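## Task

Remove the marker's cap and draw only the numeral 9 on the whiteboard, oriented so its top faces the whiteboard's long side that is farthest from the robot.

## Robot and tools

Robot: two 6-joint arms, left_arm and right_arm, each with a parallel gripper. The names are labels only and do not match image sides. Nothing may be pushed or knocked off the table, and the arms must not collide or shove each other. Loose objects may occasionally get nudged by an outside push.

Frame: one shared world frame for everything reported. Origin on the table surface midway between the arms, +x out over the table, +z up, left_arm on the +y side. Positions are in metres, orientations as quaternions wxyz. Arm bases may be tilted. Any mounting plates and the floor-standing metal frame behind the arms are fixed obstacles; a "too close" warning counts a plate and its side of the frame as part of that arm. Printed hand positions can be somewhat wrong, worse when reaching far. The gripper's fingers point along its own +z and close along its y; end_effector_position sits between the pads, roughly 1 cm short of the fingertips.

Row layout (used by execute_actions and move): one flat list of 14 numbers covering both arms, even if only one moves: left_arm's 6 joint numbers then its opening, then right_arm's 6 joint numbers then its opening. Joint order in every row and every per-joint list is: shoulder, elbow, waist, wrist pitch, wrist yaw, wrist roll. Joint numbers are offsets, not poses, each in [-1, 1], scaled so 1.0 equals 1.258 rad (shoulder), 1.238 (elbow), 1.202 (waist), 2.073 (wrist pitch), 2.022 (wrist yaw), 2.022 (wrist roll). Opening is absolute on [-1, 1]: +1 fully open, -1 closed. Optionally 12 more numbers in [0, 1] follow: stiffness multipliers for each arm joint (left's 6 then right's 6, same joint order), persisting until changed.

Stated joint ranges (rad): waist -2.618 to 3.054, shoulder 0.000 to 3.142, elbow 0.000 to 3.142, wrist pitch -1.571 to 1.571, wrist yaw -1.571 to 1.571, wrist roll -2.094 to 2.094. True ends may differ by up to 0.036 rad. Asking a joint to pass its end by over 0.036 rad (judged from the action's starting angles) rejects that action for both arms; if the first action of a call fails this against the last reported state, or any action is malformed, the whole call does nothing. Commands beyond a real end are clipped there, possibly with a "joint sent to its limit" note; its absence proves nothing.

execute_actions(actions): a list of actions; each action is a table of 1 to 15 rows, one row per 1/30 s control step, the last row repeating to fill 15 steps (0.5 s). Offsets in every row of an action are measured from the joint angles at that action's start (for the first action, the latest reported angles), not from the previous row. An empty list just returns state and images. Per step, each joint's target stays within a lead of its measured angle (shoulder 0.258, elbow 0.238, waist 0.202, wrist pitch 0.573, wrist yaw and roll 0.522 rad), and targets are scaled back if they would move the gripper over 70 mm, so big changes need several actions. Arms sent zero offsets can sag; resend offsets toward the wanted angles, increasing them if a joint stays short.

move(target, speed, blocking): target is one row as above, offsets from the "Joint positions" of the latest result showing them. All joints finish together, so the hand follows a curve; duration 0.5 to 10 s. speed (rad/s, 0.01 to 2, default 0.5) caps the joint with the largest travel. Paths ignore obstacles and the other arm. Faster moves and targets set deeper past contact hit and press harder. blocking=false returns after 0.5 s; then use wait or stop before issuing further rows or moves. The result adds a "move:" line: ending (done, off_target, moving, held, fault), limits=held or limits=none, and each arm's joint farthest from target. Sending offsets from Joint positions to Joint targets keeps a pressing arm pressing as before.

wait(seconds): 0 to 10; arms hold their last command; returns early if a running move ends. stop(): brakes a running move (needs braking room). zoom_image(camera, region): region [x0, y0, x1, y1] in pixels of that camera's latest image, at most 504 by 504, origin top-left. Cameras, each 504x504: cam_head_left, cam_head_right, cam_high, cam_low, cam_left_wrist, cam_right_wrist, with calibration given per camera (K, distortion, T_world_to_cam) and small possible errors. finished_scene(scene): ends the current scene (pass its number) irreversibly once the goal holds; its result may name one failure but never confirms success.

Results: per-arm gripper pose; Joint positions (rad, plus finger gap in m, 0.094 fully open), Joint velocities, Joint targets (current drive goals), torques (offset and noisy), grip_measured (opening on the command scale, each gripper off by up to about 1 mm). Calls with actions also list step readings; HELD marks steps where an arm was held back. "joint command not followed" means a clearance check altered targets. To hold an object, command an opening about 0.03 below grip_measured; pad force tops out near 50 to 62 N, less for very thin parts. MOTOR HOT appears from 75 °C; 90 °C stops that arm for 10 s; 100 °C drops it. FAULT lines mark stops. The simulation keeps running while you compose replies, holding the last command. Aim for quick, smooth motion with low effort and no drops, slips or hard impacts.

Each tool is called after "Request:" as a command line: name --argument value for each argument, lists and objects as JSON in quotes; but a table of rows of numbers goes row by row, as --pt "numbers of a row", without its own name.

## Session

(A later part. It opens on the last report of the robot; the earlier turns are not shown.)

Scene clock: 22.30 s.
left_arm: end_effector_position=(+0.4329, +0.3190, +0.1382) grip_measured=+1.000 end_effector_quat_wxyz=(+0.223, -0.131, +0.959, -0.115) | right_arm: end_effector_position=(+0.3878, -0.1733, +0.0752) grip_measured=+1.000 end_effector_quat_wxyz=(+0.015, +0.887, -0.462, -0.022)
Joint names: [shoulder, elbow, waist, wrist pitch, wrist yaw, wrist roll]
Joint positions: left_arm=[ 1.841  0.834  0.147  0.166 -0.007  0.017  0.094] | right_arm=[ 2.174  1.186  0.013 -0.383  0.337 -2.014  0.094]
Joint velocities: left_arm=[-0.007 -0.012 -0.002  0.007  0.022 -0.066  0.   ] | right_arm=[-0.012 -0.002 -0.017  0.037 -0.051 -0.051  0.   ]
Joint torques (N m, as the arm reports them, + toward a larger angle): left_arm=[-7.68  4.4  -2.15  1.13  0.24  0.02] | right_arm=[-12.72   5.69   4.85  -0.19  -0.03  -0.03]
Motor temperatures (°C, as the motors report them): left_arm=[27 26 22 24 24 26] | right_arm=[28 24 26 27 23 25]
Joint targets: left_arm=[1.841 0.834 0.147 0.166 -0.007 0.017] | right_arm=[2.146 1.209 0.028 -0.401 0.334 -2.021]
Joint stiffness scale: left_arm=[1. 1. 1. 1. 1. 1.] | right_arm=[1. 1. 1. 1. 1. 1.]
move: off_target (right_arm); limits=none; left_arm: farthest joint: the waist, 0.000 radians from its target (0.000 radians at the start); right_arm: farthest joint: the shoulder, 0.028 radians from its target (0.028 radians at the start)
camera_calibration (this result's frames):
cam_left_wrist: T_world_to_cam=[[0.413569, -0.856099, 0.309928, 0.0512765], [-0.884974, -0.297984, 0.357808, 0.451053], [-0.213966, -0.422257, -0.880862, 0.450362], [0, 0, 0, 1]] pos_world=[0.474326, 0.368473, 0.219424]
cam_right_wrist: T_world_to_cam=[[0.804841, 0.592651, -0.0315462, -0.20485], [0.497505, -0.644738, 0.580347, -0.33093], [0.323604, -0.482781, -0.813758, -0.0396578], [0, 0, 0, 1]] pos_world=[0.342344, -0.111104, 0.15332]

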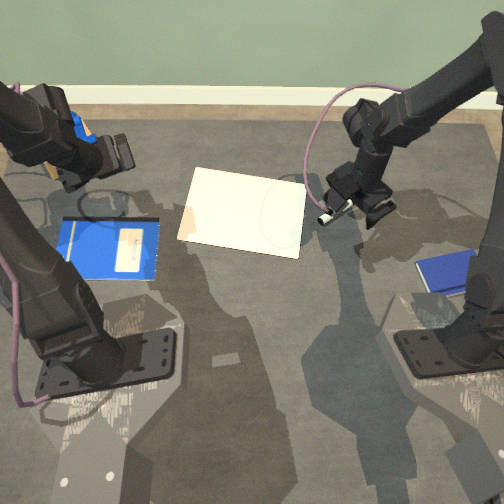

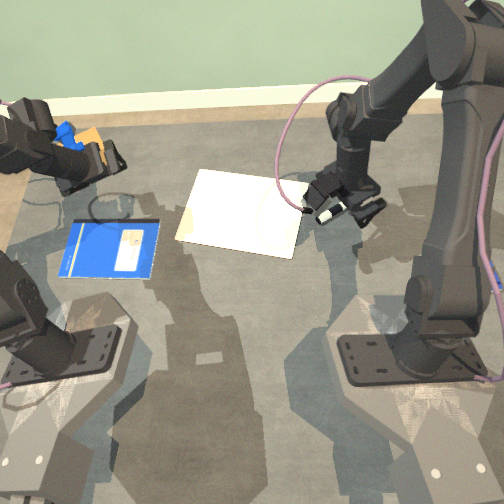

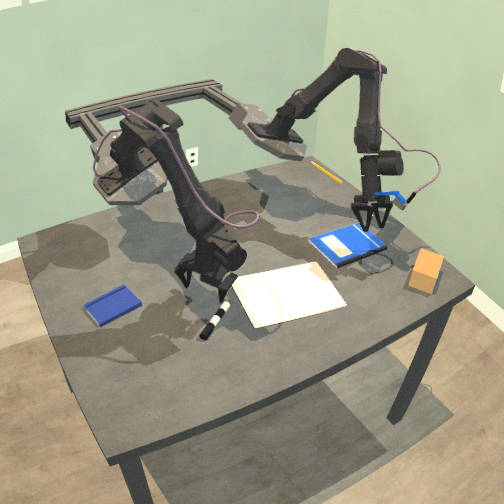

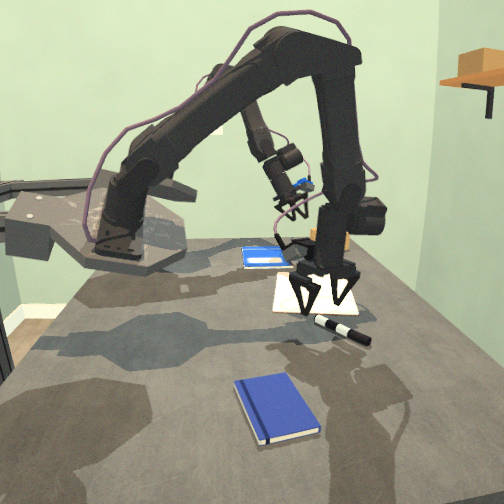

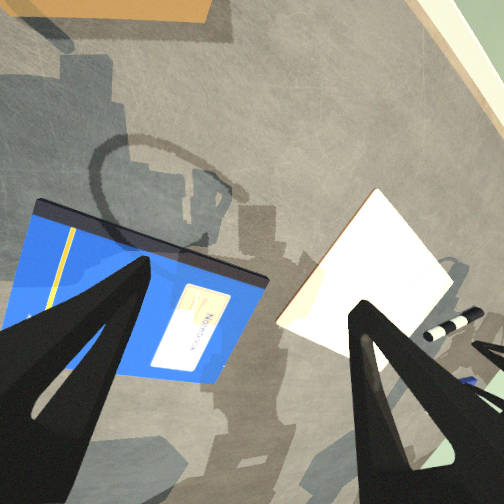

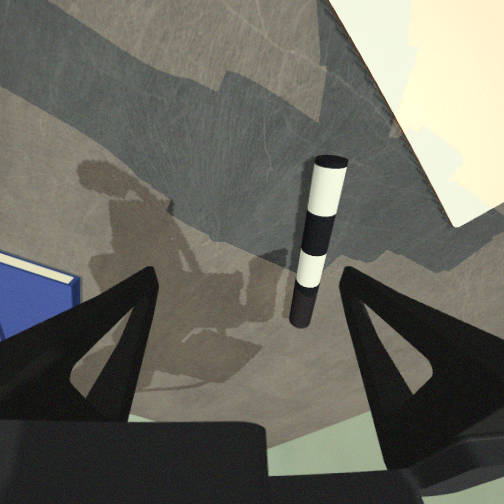

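Request:
move --target '[0,0,0,0,0,0,1, 0.14,0.14,-0.035,0.031,-0.008,0,1]' --speed 0.4

Scene clock: 24.67 s.
left_arm: end_effector_position=(+0.4329, +0.3190, +0.1382) grip_measured=+1.000 end_effector_quat_wxyz=(+0.223, -0.131, +0.959, -0.115) | right_arm: end_effector_position=(+0.4176, -0.1739, +0.0327) grip_measured=+1.000 end_effector_quat_wxyz=(+0.011, +0.874, -0.486, -0.008)
Joint names: [shoulder, elbow, waist, wrist pitch, wrist yaw, wrist roll]
Joint positions: left_arm=[ 1.841  0.834  0.147  0.166 -0.007  0.017  0.094] | right_arm=[ 2.343  1.334 -0.03  -0.319  0.336 -2.014  0.094]
Joint velocities: left_arm=[ 0.012 -0.007 -0.002 -0.007 -0.022  0.007  0.   ] | right_arm=[ 0.002  0.012 -0.002  0.007 -0.007 -0.051  0.   ]
Joint torques (N m, as the arm reports them, + toward a larger angle): left_arm=[-7.69  4.36 -2.13  1.13  0.25  0.03] | right_arm=[-10.71   5.6    3.75   0.06  -0.16   0.02]
Motor temperatures (°C, as the motors report them): left_arm=[27 26 22 24 24 26] | right_arm=[29 24 26 27 23 25]
Joint targets: left_arm=[1.841 0.834 0.147 0.166 -0.007 0.017] | right_arm=[2.350 1.359 -0.029 -0.318 0.321 -2.014]
Joint stiffness scale: left_arm=[1. 1. 1. 1. 1. 1.] | right_arm=[1. 1. 1. 1. 1. 1.]
move: off_target (right_arm); limits=none; left_arm: farthest joint: the waist, 0.000 radians from its target (0.000 radians at the start); right_arm: farthest joint: the elbow, 0.025 radians from its target (0.174 radians at the start)
camera_calibration (this result's frames):
cam_left_wrist: T_world_to_cam=[[0.413569, -0.856099, 0.309928, 0.0512765], [-0.884974, -0.297984, 0.357808, 0.451053], [-0.213966, -0.422257, -0.880862, 0.450362], [0, 0, 0, 1]] pos_world=[0.474326, 0.368473, 0.219424]
cam_right_wrist: T_world_to_cam=[[0.835916, 0.548735, -0.0115629, -0.251108], [0.445518, -0.666074, 0.598213, -0.304085], [0.320559, -0.505208, -0.801254, -0.0872012], [0, 0, 0, 1]] pos_world=[0.373333, -0.108806, 0.109134]

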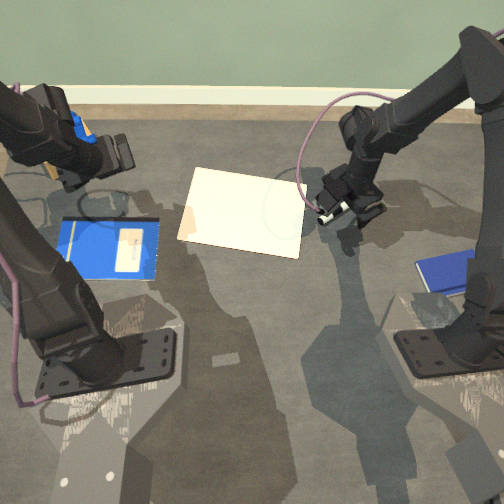

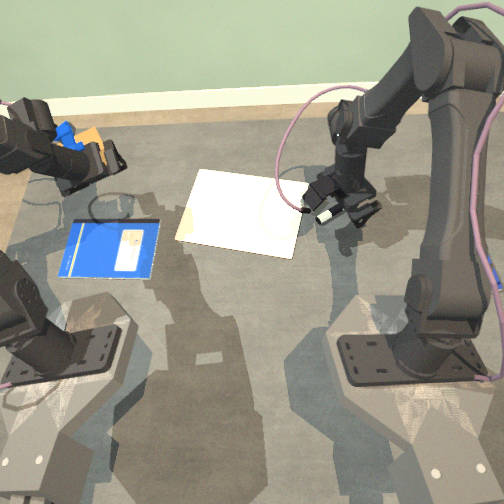

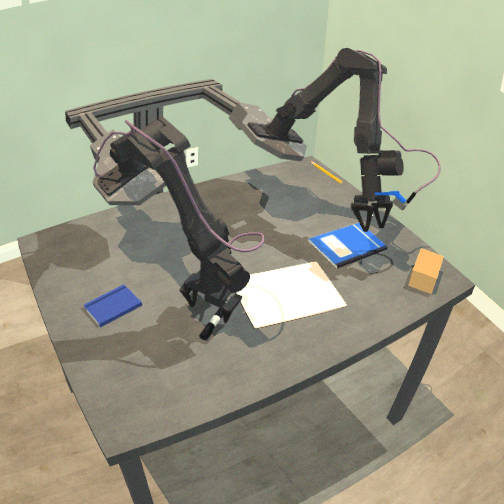

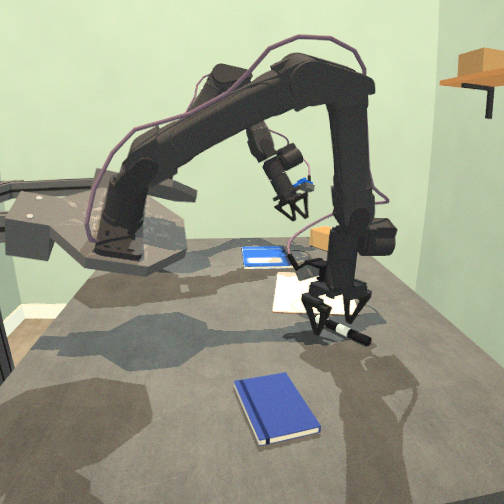

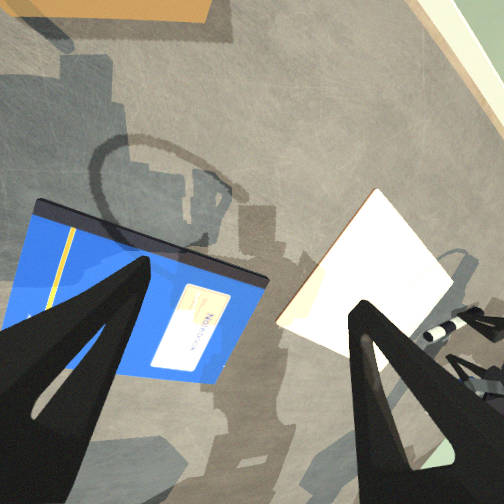

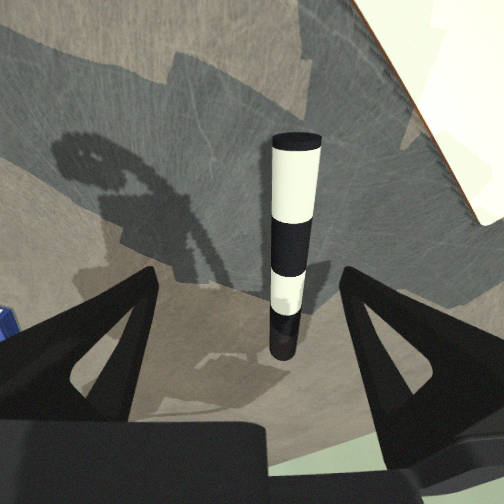

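Request:
move --target '[0,0,0,0,0,0,1, 0.073,0.087,0.024,0.006,-0.008,0,1]' --speed 0.3

Scene clock: 25.90 s.
left_arm: end_effector_position=(+0.4329, +0.3190, +0.1382) grip_measured=+1.000 end_effector_quat_wxyz=(+0.223, -0.131, +0.959, -0.115) | right_arm: end_effector_position=(+0.4356, -0.1598, +0.0195) grip_measured=+1.000 end_effector_quat_wxyz=(-0.001, +0.875, -0.484, +0.003)
Joint names: [shoulder, elbow, waist, wrist pitch, wrist yaw, wrist roll]
Joint positions: left_arm=[ 1.841  0.834  0.147  0.166 -0.007  0.017  0.094] | right_arm=[ 2.418  1.421 -0.015 -0.302  0.334 -2.014  0.094]
Joint velocities: left_arm=[-0.017  0.002  0.007  0.037 -0.066 -0.037  0.   ] | right_arm=[ 0.007 -0.002 -0.012 -0.007 -0.007 -0.022  0.   ]
Joint torques (N m, as the arm reports them, + toward a larger angle): left_arm=[-7.71  4.38 -2.15  1.13  0.26  0.04] | right_arm=[-10.39   5.46   5.2    0.09  -0.16   0.  ]
Motor temperatures (°C, as the motors report them): left_arm=[27 26 22 24 24 26] | right_arm=[29 24 27 27 23 25]
Joint targets: left_arm=[1.841 0.834 0.147 0.166 -0.007 0.017] | right_arm=[2.434 1.442 -0.001 -0.306 0.320 -2.015]
Joint stiffness scale: left_arm=[1. 1. 1. 1. 1. 1.] | right_arm=[1. 1. 1. 1. 1. 1.]
move: off_target (right_arm); limits=none; left_arm: farthest joint: the waist, 0.000 radians from its target (0.000 radians at the start); right_arm: farthest joint: the elbow, 0.021 radians from its target (0.108 radians at the start)
camera_calibration (this result's frames):
cam_left_wrist: T_world_to_cam=[[0.413569, -0.856099, 0.309928, 0.0512765], [-0.884974, -0.297984, 0.357808, 0.451053], [-0.213966, -0.422257, -0.880862, 0.450362], [0, 0, 0, 1]] pos_world=[0.474326, 0.368473, 0.219424]
cam_right_wrist: T_world_to_cam=[[0.833585, 0.552069, 0.0188516, -0.27303], [0.429824, -0.669684, 0.605619, -0.28872], [0.346968, -0.496732, -0.795532, -0.106732], [0, 0, 0, 1]] pos_world=[0.388725, -0.0956374, 0.0950929]

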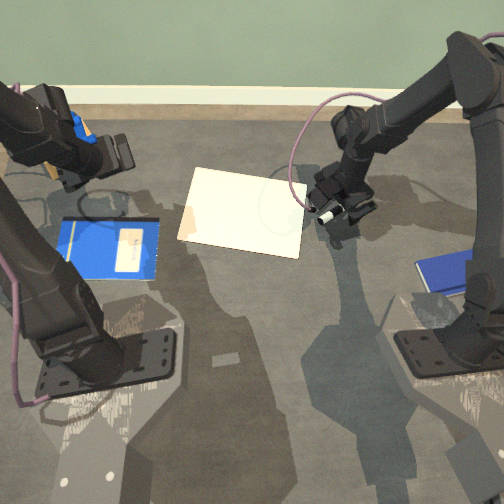

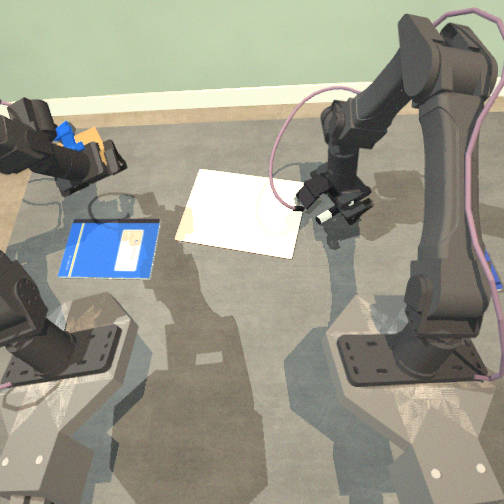

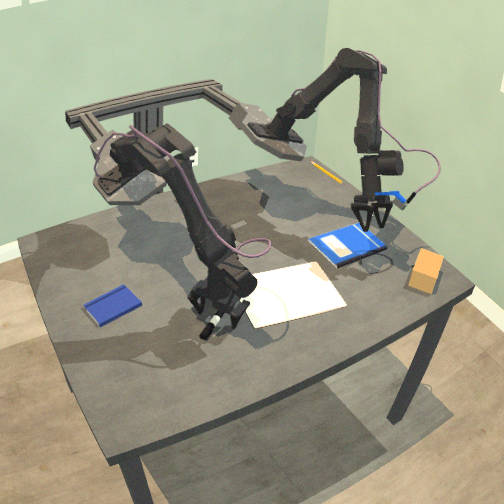

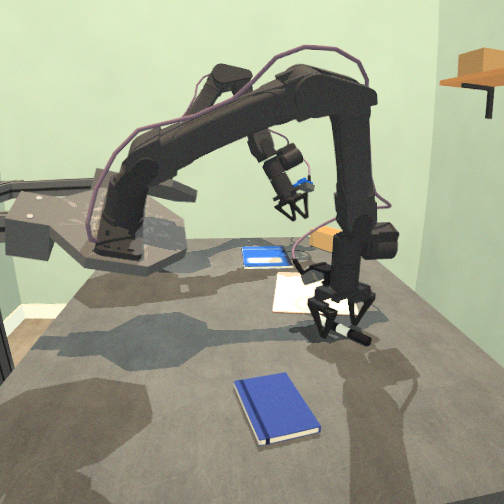

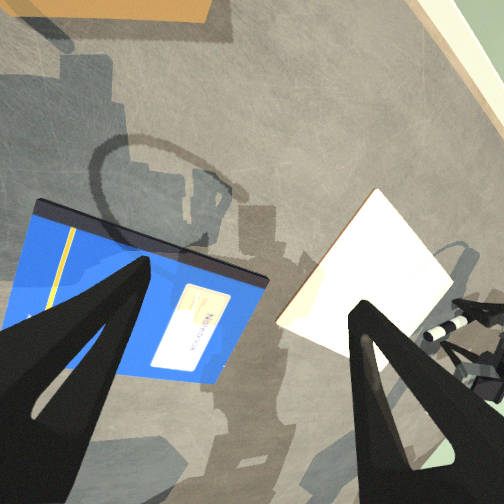

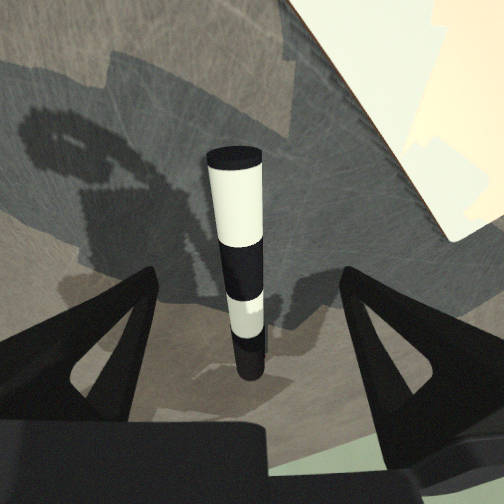

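Request:
move --target '[0,0,0,0,0,0,1, 0.028,-0.014,0.036,0.028,-0.006,0,1]' --speed 0.2

Scene clock: 27.17 s.
left_arm: end_effector_position=(+0.4329, +0.3190, +0.1382) grip_measured=+1.000 end_effector_quat_wxyz=(+0.223, -0.131, +0.959, -0.115) | right_arm: end_effector_position=(+0.4407, -0.1446, +0.0193) grip_measured=+1.000 end_effector_quat_wxyz=(-0.013, +0.879, -0.476, +0.017)
Joint names: [shoulder, elbow, waist, wrist pitch, wrist yaw, wrist roll]
Joint positions: left_arm=[ 1.841  0.834  0.147  0.166 -0.007  0.017  0.094] | right_arm=[ 2.431  1.421  0.015 -0.26   0.339 -2.014  0.094]
Joint velocities: left_arm=[-0.007 -0.017 -0.012 -0.022 -0.007  0.022  0.   ] | right_arm=[ 0.002 -0.012 -0.017  0.11  -0.081 -0.066  0.   ]
Joint torques (N m, as the arm reports them, + toward a larger angle): left_arm=[-7.72  4.37 -2.15  1.13  0.26  0.04] | right_arm=[-9.95  2.14  5.28  0.33 -0.21  0.03]
Motor temperatures (°C, as the motors report them): left_arm=[27 26 22 24 24 26] | right_arm=[29 24 27 27 23 25]
Joint targets: left_arm=[1.841 0.834 0.147 0.166 -0.007 0.017] | right_arm=[2.453 1.403 0.028 -0.244 0.322 -2.014]
Joint stiffness scale: left_arm=[1. 1. 1. 1. 1. 1.] | right_arm=[1. 1. 1. 1. 1. 1.]
move: off_target (right_arm); limits=none; left_arm: farthest joint: the waist, 0.000 radians from its target (0.000 radians at the start); right_arm: farthest joint: the shoulder, 0.022 radians from its target (0.035 radians at the start)
camera_calibration (this result's frames):
cam_left_wrist: T_world_to_cam=[[0.413569, -0.856099, 0.309928, 0.0512765], [-0.884974, -0.297984, 0.357808, 0.451053], [-0.213966, -0.422257, -0.880862, 0.450362], [0, 0, 0, 1]] pos_world=[0.474326, 0.368473, 0.219424]
cam_right_wrist: T_world_to_cam=[[0.82178, 0.567349, 0.0528423, -0.278927], [0.420685, -0.666653, 0.615303, -0.276321], [0.384319, -0.483414, -0.786518, -0.115814], [0, 0, 0, 1]] pos_world=[0.389971, -0.0819478, 0.0936703]

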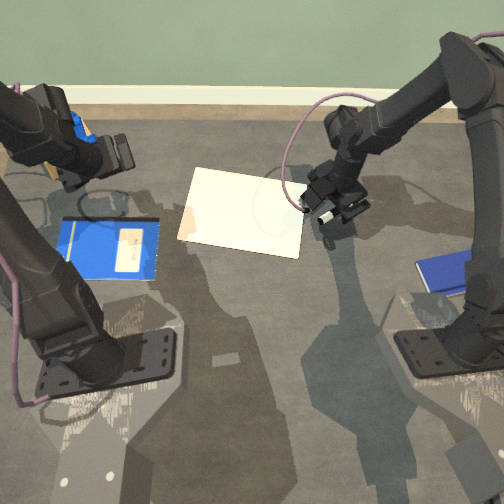

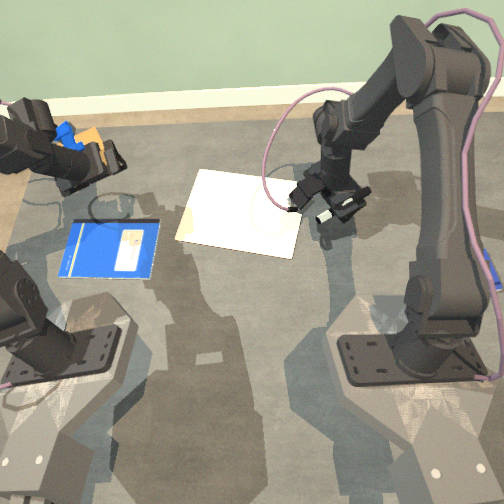

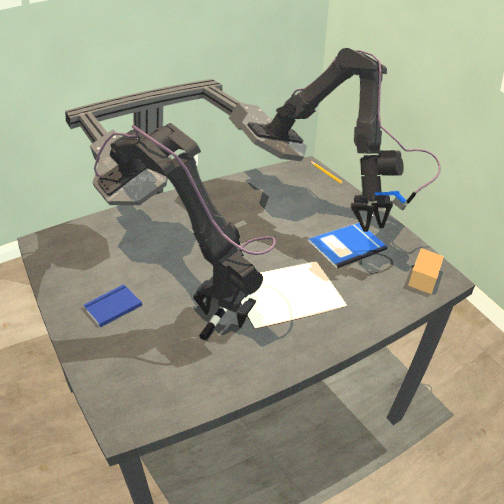

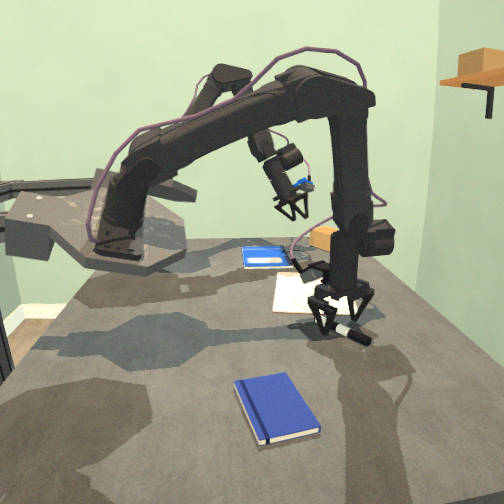

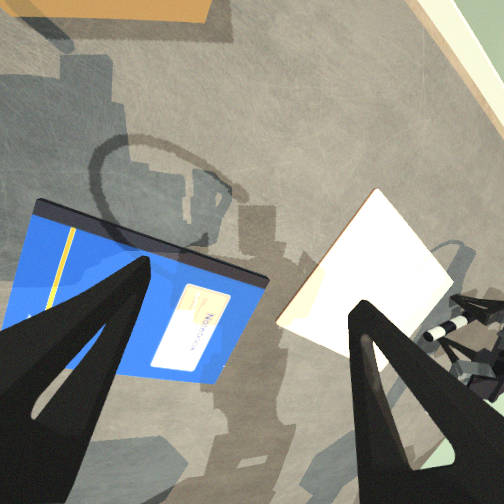

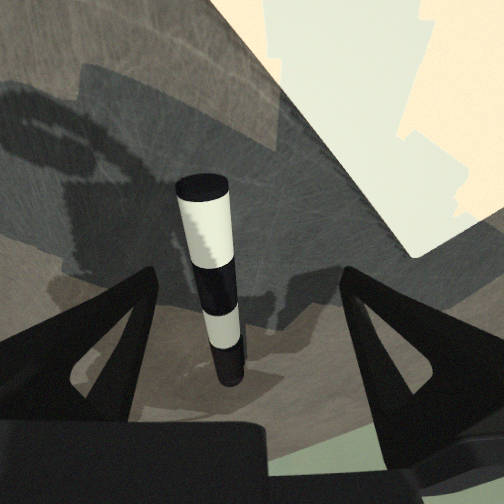

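Request:
move --target '[0,0,0,0,0,0,1, 0.012,-0.062,-0.026,0.033,-0.006,0,1]' --speed 0.2

Scene clock: 28.33 s.
left_arm: end_effector_position=(+0.4329, +0.3190, +0.1382) grip_measured=+1.000 end_effector_quat_wxyz=(+0.223, -0.131, +0.959, -0.115) | right_arm: end_effector_position=(+0.4393, -0.1457, +0.0190) grip_measured=+1.000 end_effector_quat_wxyz=(-0.019, +0.877, -0.480, +0.026)
Joint names: [shoulder, elbow, waist, wrist pitch, wrist yaw, wrist roll]
Joint positions: left_arm=[ 1.841  0.834  0.147  0.166 -0.007  0.017  0.094] | right_arm=[ 2.419  1.382  0.013 -0.21   0.339 -2.014  0.094]
Joint velocities: left_arm=[ 0.002  0.007  0.002 -0.007  0.037  0.007  0.   ] | right_arm=[-0.017 -0.002  0.017 -0.007 -0.037 -0.037  0.   ]
Joint torques (N m, as the arm reports them, + toward a larger angle): left_arm=[-7.71  4.42 -2.2   1.13  0.26  0.02] | right_arm=[-9.36  0.31  1.35  0.4  -0.12  0.01]
Motor temperatures (°C, as the motors report them): left_arm=[27 26 22 24 24 26] | right_arm=[29 24 27 27 23 25]
Joint targets: left_arm=[1.841 0.834 0.147 0.166 -0.007 0.017] | right_arm=[2.446 1.344 -0.016 -0.192 0.327 -2.014]
Joint stiffness scale: left_arm=[1. 1. 1. 1. 1. 1.] | right_arm=[1. 1. 1. 1. 1. 1.]
move: off_target (right_arm); limits=none; left_arm: farthest joint: the waist, 0.000 radians from its target (0.000 radians at the start); right_arm: farthest joint: the elbow, 0.038 radians from its target (0.076 radians at the start)
camera_calibration (this result's frames):
cam_left_wrist: T_world_to_cam=[[0.413569, -0.856099, 0.309928, 0.0512765], [-0.884974, -0.297984, 0.357808, 0.451053], [-0.213966, -0.422257, -0.880862, 0.450362], [0, 0, 0, 1]] pos_world=[0.474326, 0.368473, 0.219424]
cam_right_wrist: T_world_to_cam=[[0.825897, 0.559148, 0.0724463, -0.280566], [0.400626, -0.672393, 0.622404, -0.268436], [0.396728, -0.485018, -0.779336, -0.121859], [0, 0, 0, 1]] pos_world=[0.387606, -0.0827198, 0.0924324]

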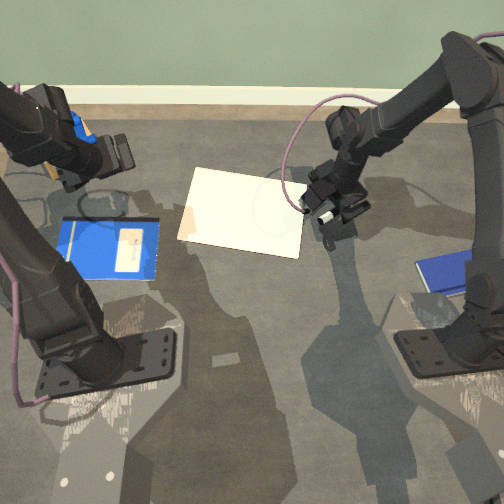

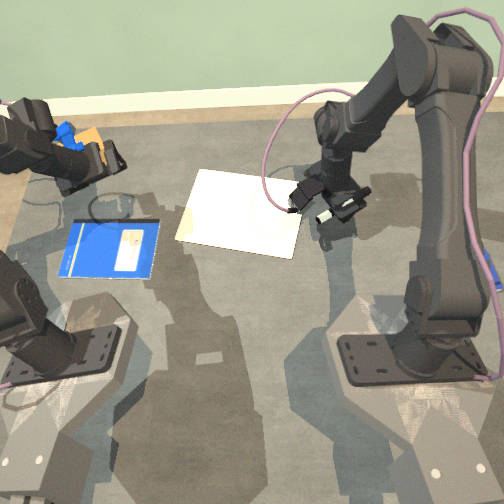

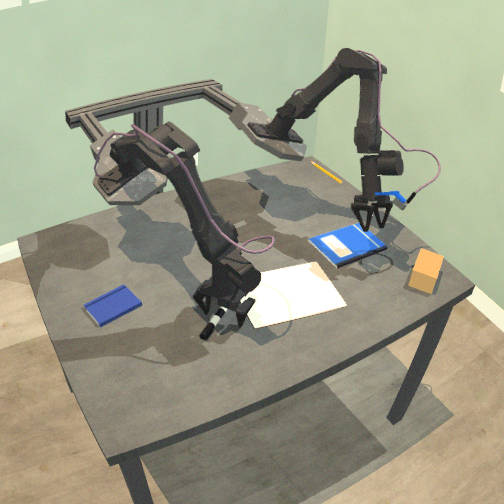

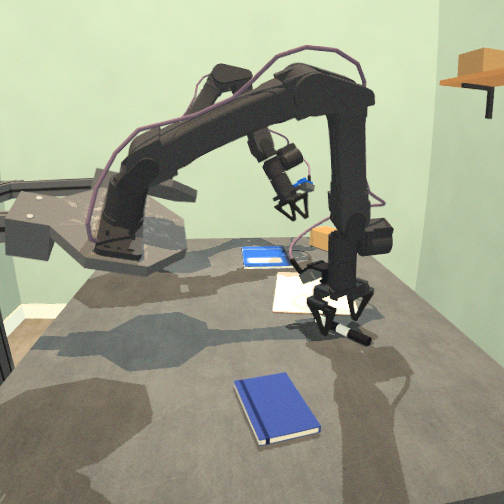

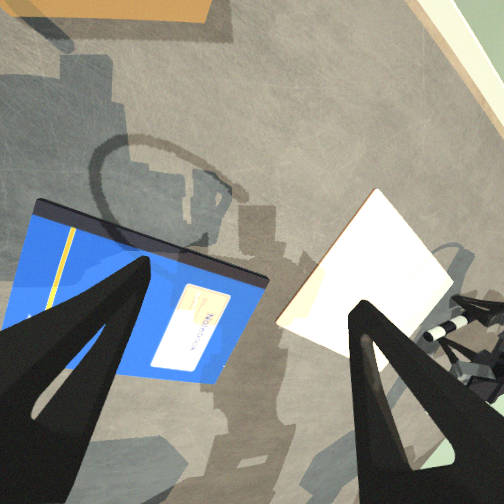

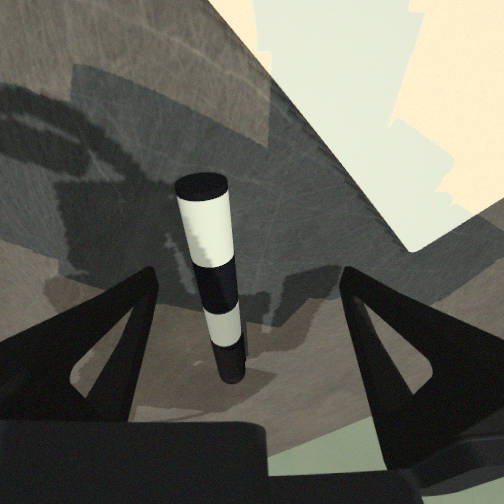

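Request:
move --target '[0,0,0,0,0,0,1, -0.008,0,0,0,0,0,-0.65]'

Scene clock: 29.23 s.
left_arm: end_effector_position=(+0.4329, +0.3190, +0.1382) grip_measured=+1.000 end_effector_quat_wxyz=(+0.223, -0.131, +0.959, -0.115) | right_arm: end_effector_position=(+0.4397, -0.1478, +0.0194) grip_measured=-0.632 end_effector_quat_wxyz=(-0.015, +0.877, -0.480, +0.029)
Joint names: [shoulder, elbow, waist, wrist pitch, wrist yaw, wrist roll]
Joint positions: left_arm=[ 1.841  0.834  0.147  0.166 -0.007  0.017  0.094] | right_arm=[ 2.417  1.382  0.013 -0.212  0.349 -2.014  0.017]
Joint velocities: left_arm=[ 0.012 -0.002 -0.002 -0.022 -0.037 -0.007  0.   ] | right_arm=[-0.002  0.002 -0.022 -0.022 -0.051 -0.037 -0.001]
Joint torques (N m, as the arm reports them, + toward a larger angle): left_arm=[-7.71  4.38 -2.14  1.13  0.25  0.02] | right_arm=[-12.37   3.57   4.     0.21  -0.09   0.03]
Motor temperatures (°C, as the motors report them): left_arm=[27 26 22 24 24 26] | right_arm=[29 24 27 27 23 25]
Joint targets: left_arm=[1.841 0.834 0.147 0.166 -0.007 0.017] | right_arm=[2.408 1.382 0.013 -0.210 0.339 -2.014]
Joint stiffness scale: left_arm=[1. 1. 1. 1. 1. 1.] | right_arm=[1. 1. 1. 1. 1. 1.]
move: done; limits=none; left_arm: farthest joint: the waist, 0.000 radians from its target (0.000 radians at the start); right_arm: farthest joint: the wrist yaw, 0.010 radians from its target (0.000 radians at the start)
camera_calibration (this result's frames):
cam_left_wrist: T_world_to_cam=[[0.413569, -0.856099, 0.309928, 0.0512765], [-0.884974, -0.297984, 0.357808, 0.451053], [-0.213966, -0.422257, -0.880862, 0.450362], [0, 0, 0, 1]] pos_world=[0.474326, 0.368473, 0.219424]
cam_right_wrist: T_world_to_cam=[[0.826579, 0.558716, 0.0678446, -0.280042], [0.399003, -0.666735, 0.629492, -0.268881], [0.396942, -0.493255, -0.774039, -0.124076], [0, 0, 0, 1]] pos_world=[0.388013, -0.0840094, 0.0922179]

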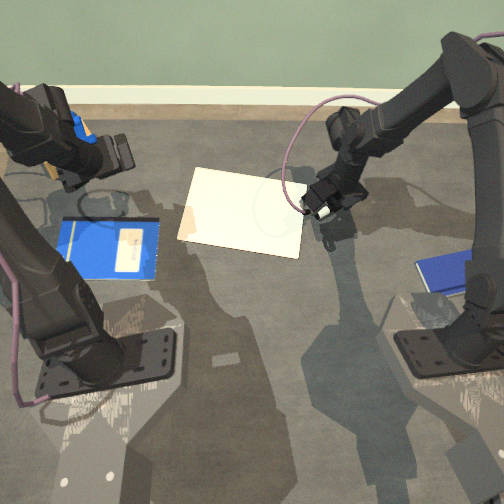

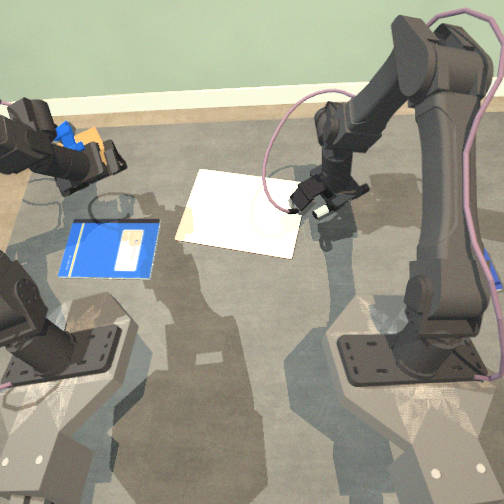

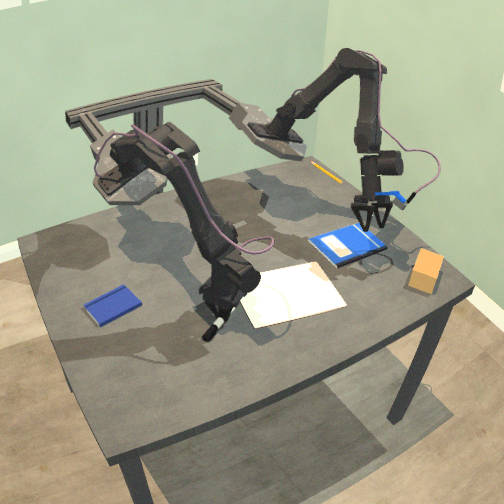

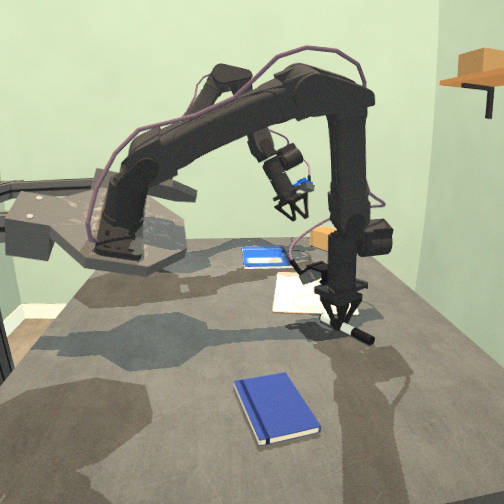

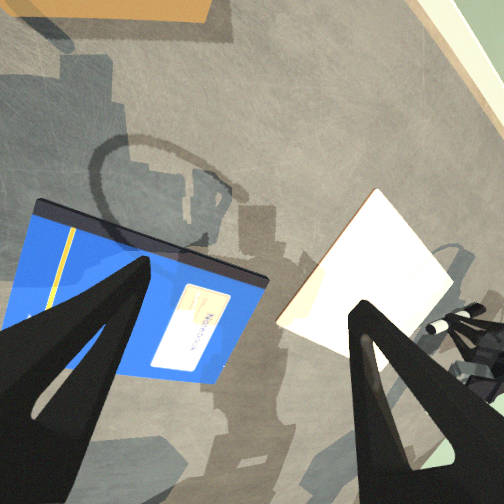

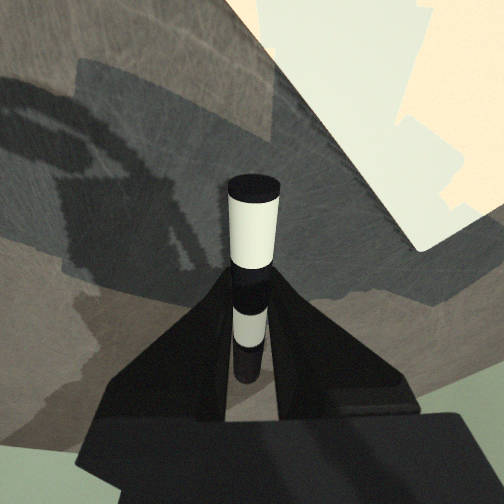

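Request:
move --target '[0,0,0,0,0,0,1, -0.2,0,0,0,0,0,-0.68]' --speed 0.4

Request:
move --target '[0.3,0.3,-0.3,0.05,0,0.4,1, -0.13,-0.228,-0.22,0.102,-0.17,0.9,-0.68]' --speed 0.9

Scene clock: 31.57 s.
left_arm: end_effector_position=(+0.4329, +0.3190, +0.1382) grip_measured=+1.000 end_effector_quat_wxyz=(+0.223, -0.131, +0.959, -0.115) | right_arm: end_effector_position=(+0.5115, -0.1695, +0.1088) grip_measured=-0.636 end_effector_quat_wxyz=(-0.079, +0.848, -0.510, +0.118)
Joint names: [shoulder, elbow, waist, wrist pitch, wrist yaw, wrist roll]
Joint positions: left_arm=[ 1.841  0.834  0.147  0.166 -0.007  0.017  0.094] | right_arm=[ 2.188  1.382  0.013 -0.207  0.352 -2.014  0.017]
Joint velocities: left_arm=[-0.012 -0.017  0.007  0.066  0.007 -0.022  0.   ] | right_arm=[ 0.017 -0.017 -0.007  0.037 -0.037 -0.081 -0.   ]
Joint torques (N m, as the arm reports them, + toward a larger angle): left_arm=[-7.71  4.44 -2.19  1.13  0.26  0.03] | right_arm=[-13.75   5.1    3.85   0.51   0.     0.03]
Motor temperatures (°C, as the motors report them): left_arm=[27 26 22 24 24 26] | right_arm=[30 24 27 26 23 25]
Joint targets: left_arm=[1.841 0.834 0.147 0.166 -0.007 0.017] | right_arm=[2.165 1.382 0.013 -0.212 0.349 -2.014]
Joint stiffness scale: left_arm=[1. 1. 1. 1. 1. 1.] | right_arm=[1. 1. 1. 1. 1. 1.]
move: off_target (right_arm); limits=none; left_arm: farthest joint: the waist, 0.000 radians from its target (0.000 radians at the start); right_arm: farthest joint: the shoulder, 0.022 radians from its target (0.252 radians at the start)
camera_calibration (this result's frames):
cam_left_wrist: T_world_to_cam=[[0.413569, -0.856099, 0.309928, 0.0512765], [-0.884974, -0.297984, 0.357808, 0.451053], [-0.213966, -0.422257, -0.880862, 0.450362], [0, 0, 0, 1]] pos_world=[0.474326, 0.368473, 0.219424]
cam_right_wrist: T_world_to_cam=[[0.831249, 0.488453, 0.265403, -0.369115], [0.201371, -0.709584, 0.675234, -0.279478], [0.518145, -0.507843, -0.688201, -0.167932], [0, 0, 0, 1]] pos_world=[0.450119, -0.103301, 0.171107]

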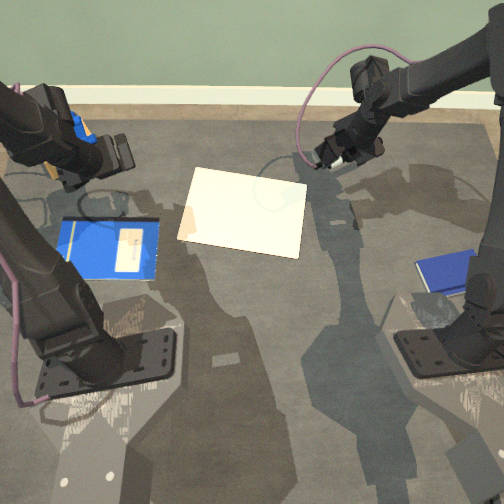

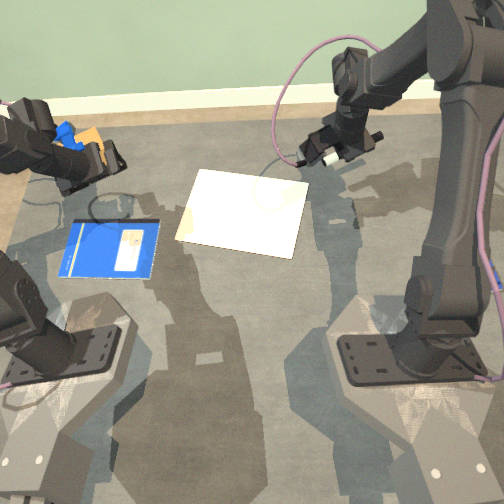

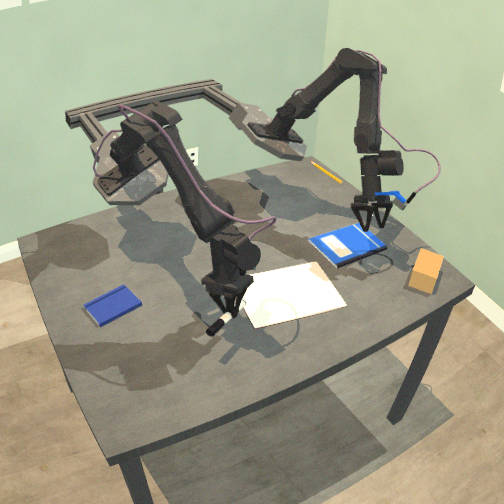

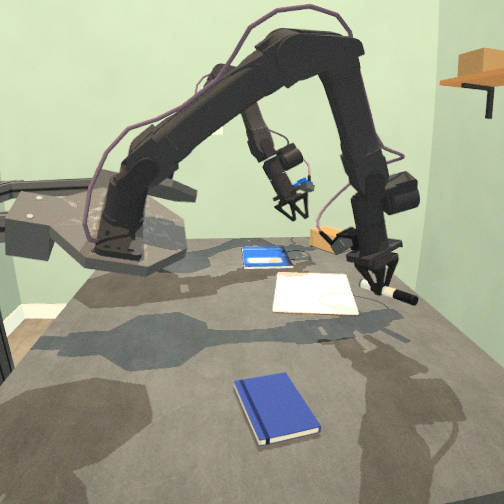

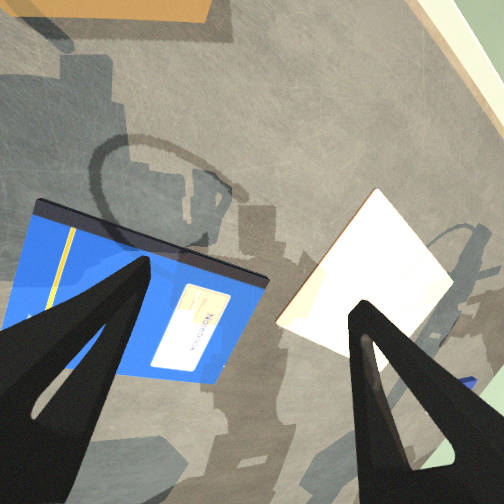

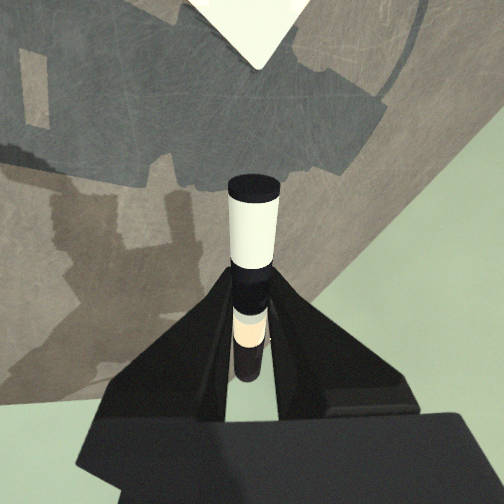

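Scene clock: 34.53 s.
left_arm: end_effector_position=(+0.5270, +0.1450, +0.1440) grip_measured=+1.000 end_effector_quat_wxyz=(+0.343, +0.378, +0.858, -0.065) | right_arm: end_effector_position=(+0.4694, -0.2400, +0.0866) grip_measured=-0.637 end_effector_quat_wxyz=(+0.153, -0.021, +0.983, +0.096)
Joint names: [shoulder, elbow, waist, wrist pitch, wrist yaw, wrist roll]
Joint positions: left_arm=[ 2.207  1.182 -0.205  0.265 -0.009  0.819  0.094] | right_arm=[ 2.06   1.113 -0.251 -0.012  0.021 -0.199  0.017]
Joint velocities: left_arm=[-0.017 -0.007 -0.032 -0.051 -0.022  0.007  0.   ] | right_arm=[ 0.017 -0.007  0.017 -0.022 -0.022  0.037 -0.001]
Joint torques (N m, as the arm reports them, + toward a larger angle): left_arm=[-8.87  6.6  -4.52  1.45  0.34  0.11] | right_arm=[-13.73   2.91   2.61   0.72  -0.3    0.07]
Motor temperatures (°C, as the motors report them): left_arm=[28 27 22 24 24 26] | right_arm=[30 24 27 27 23 25]
Joint targets: left_arm=[2.218 1.205 -0.214 0.270 -0.007 0.825] | right_arm=[2.024 1.100 -0.252 0.004 0.008 -0.194]
Joint stiffness scale: left_arm=[1. 1. 1. 1. 1. 1.] | right_arm=[1. 1. 1. 1. 1. 1.]
move: off_target (left_arm, right_arm); limits=none; left_arm: farthest joint: the elbow, 0.024 radians from its target (0.372 radians at the start); right_arm: farthest joint: the shoulder, 0.036 radians from its target (0.163 radians at the start)
camera_calibration (this result's frames):
cam_left_wrist: T_world_to_cam=[[-0.537221, -0.842313, -0.0436152, 0.411604], [-0.843421, 0.536849, 0.0208313, 0.385956], [0.00586826, 0.047977, -0.998831, 0.235019], [0, 0, 0, 1]] pos_world=[0.545266, 0.128224, 0.244657]
cam_right_wrist: T_world_to_cam=[[0.0895882, -0.982967, -0.160465, -0.261924], [-0.938568, -0.137231, 0.316635, 0.397557], [-0.333263, 0.12224, -0.934876, 0.375107], [0, 0, 0, 1]] pos_world=[0.521609, -0.248759, 0.182768]

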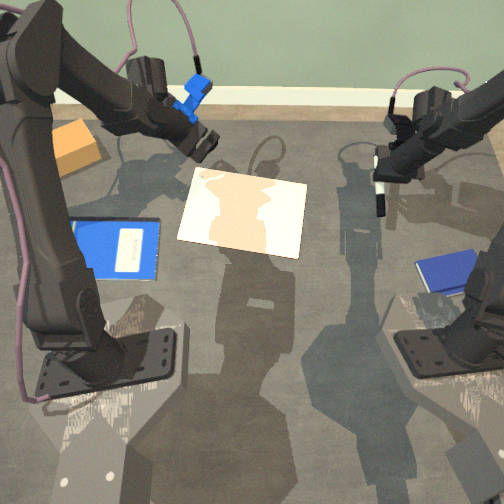

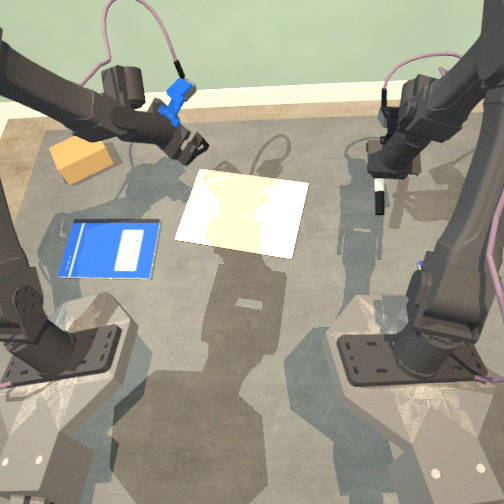

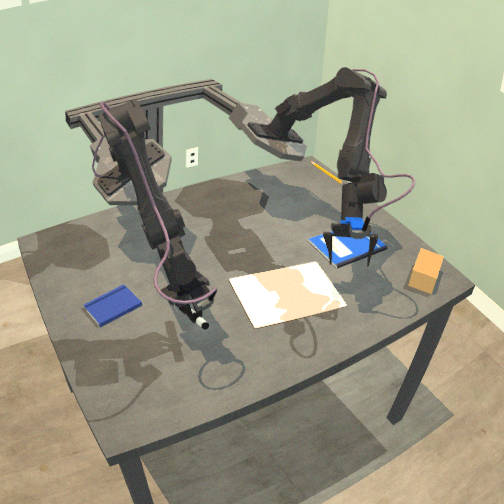

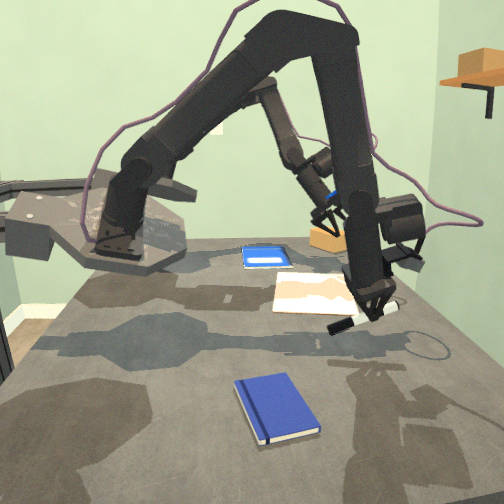

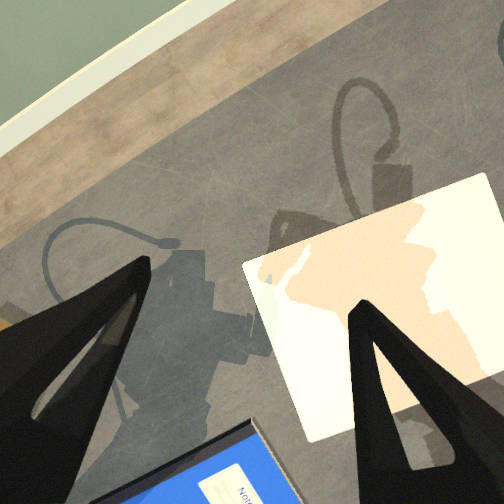

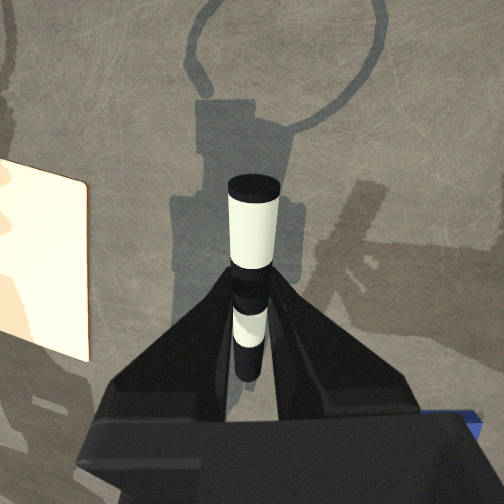

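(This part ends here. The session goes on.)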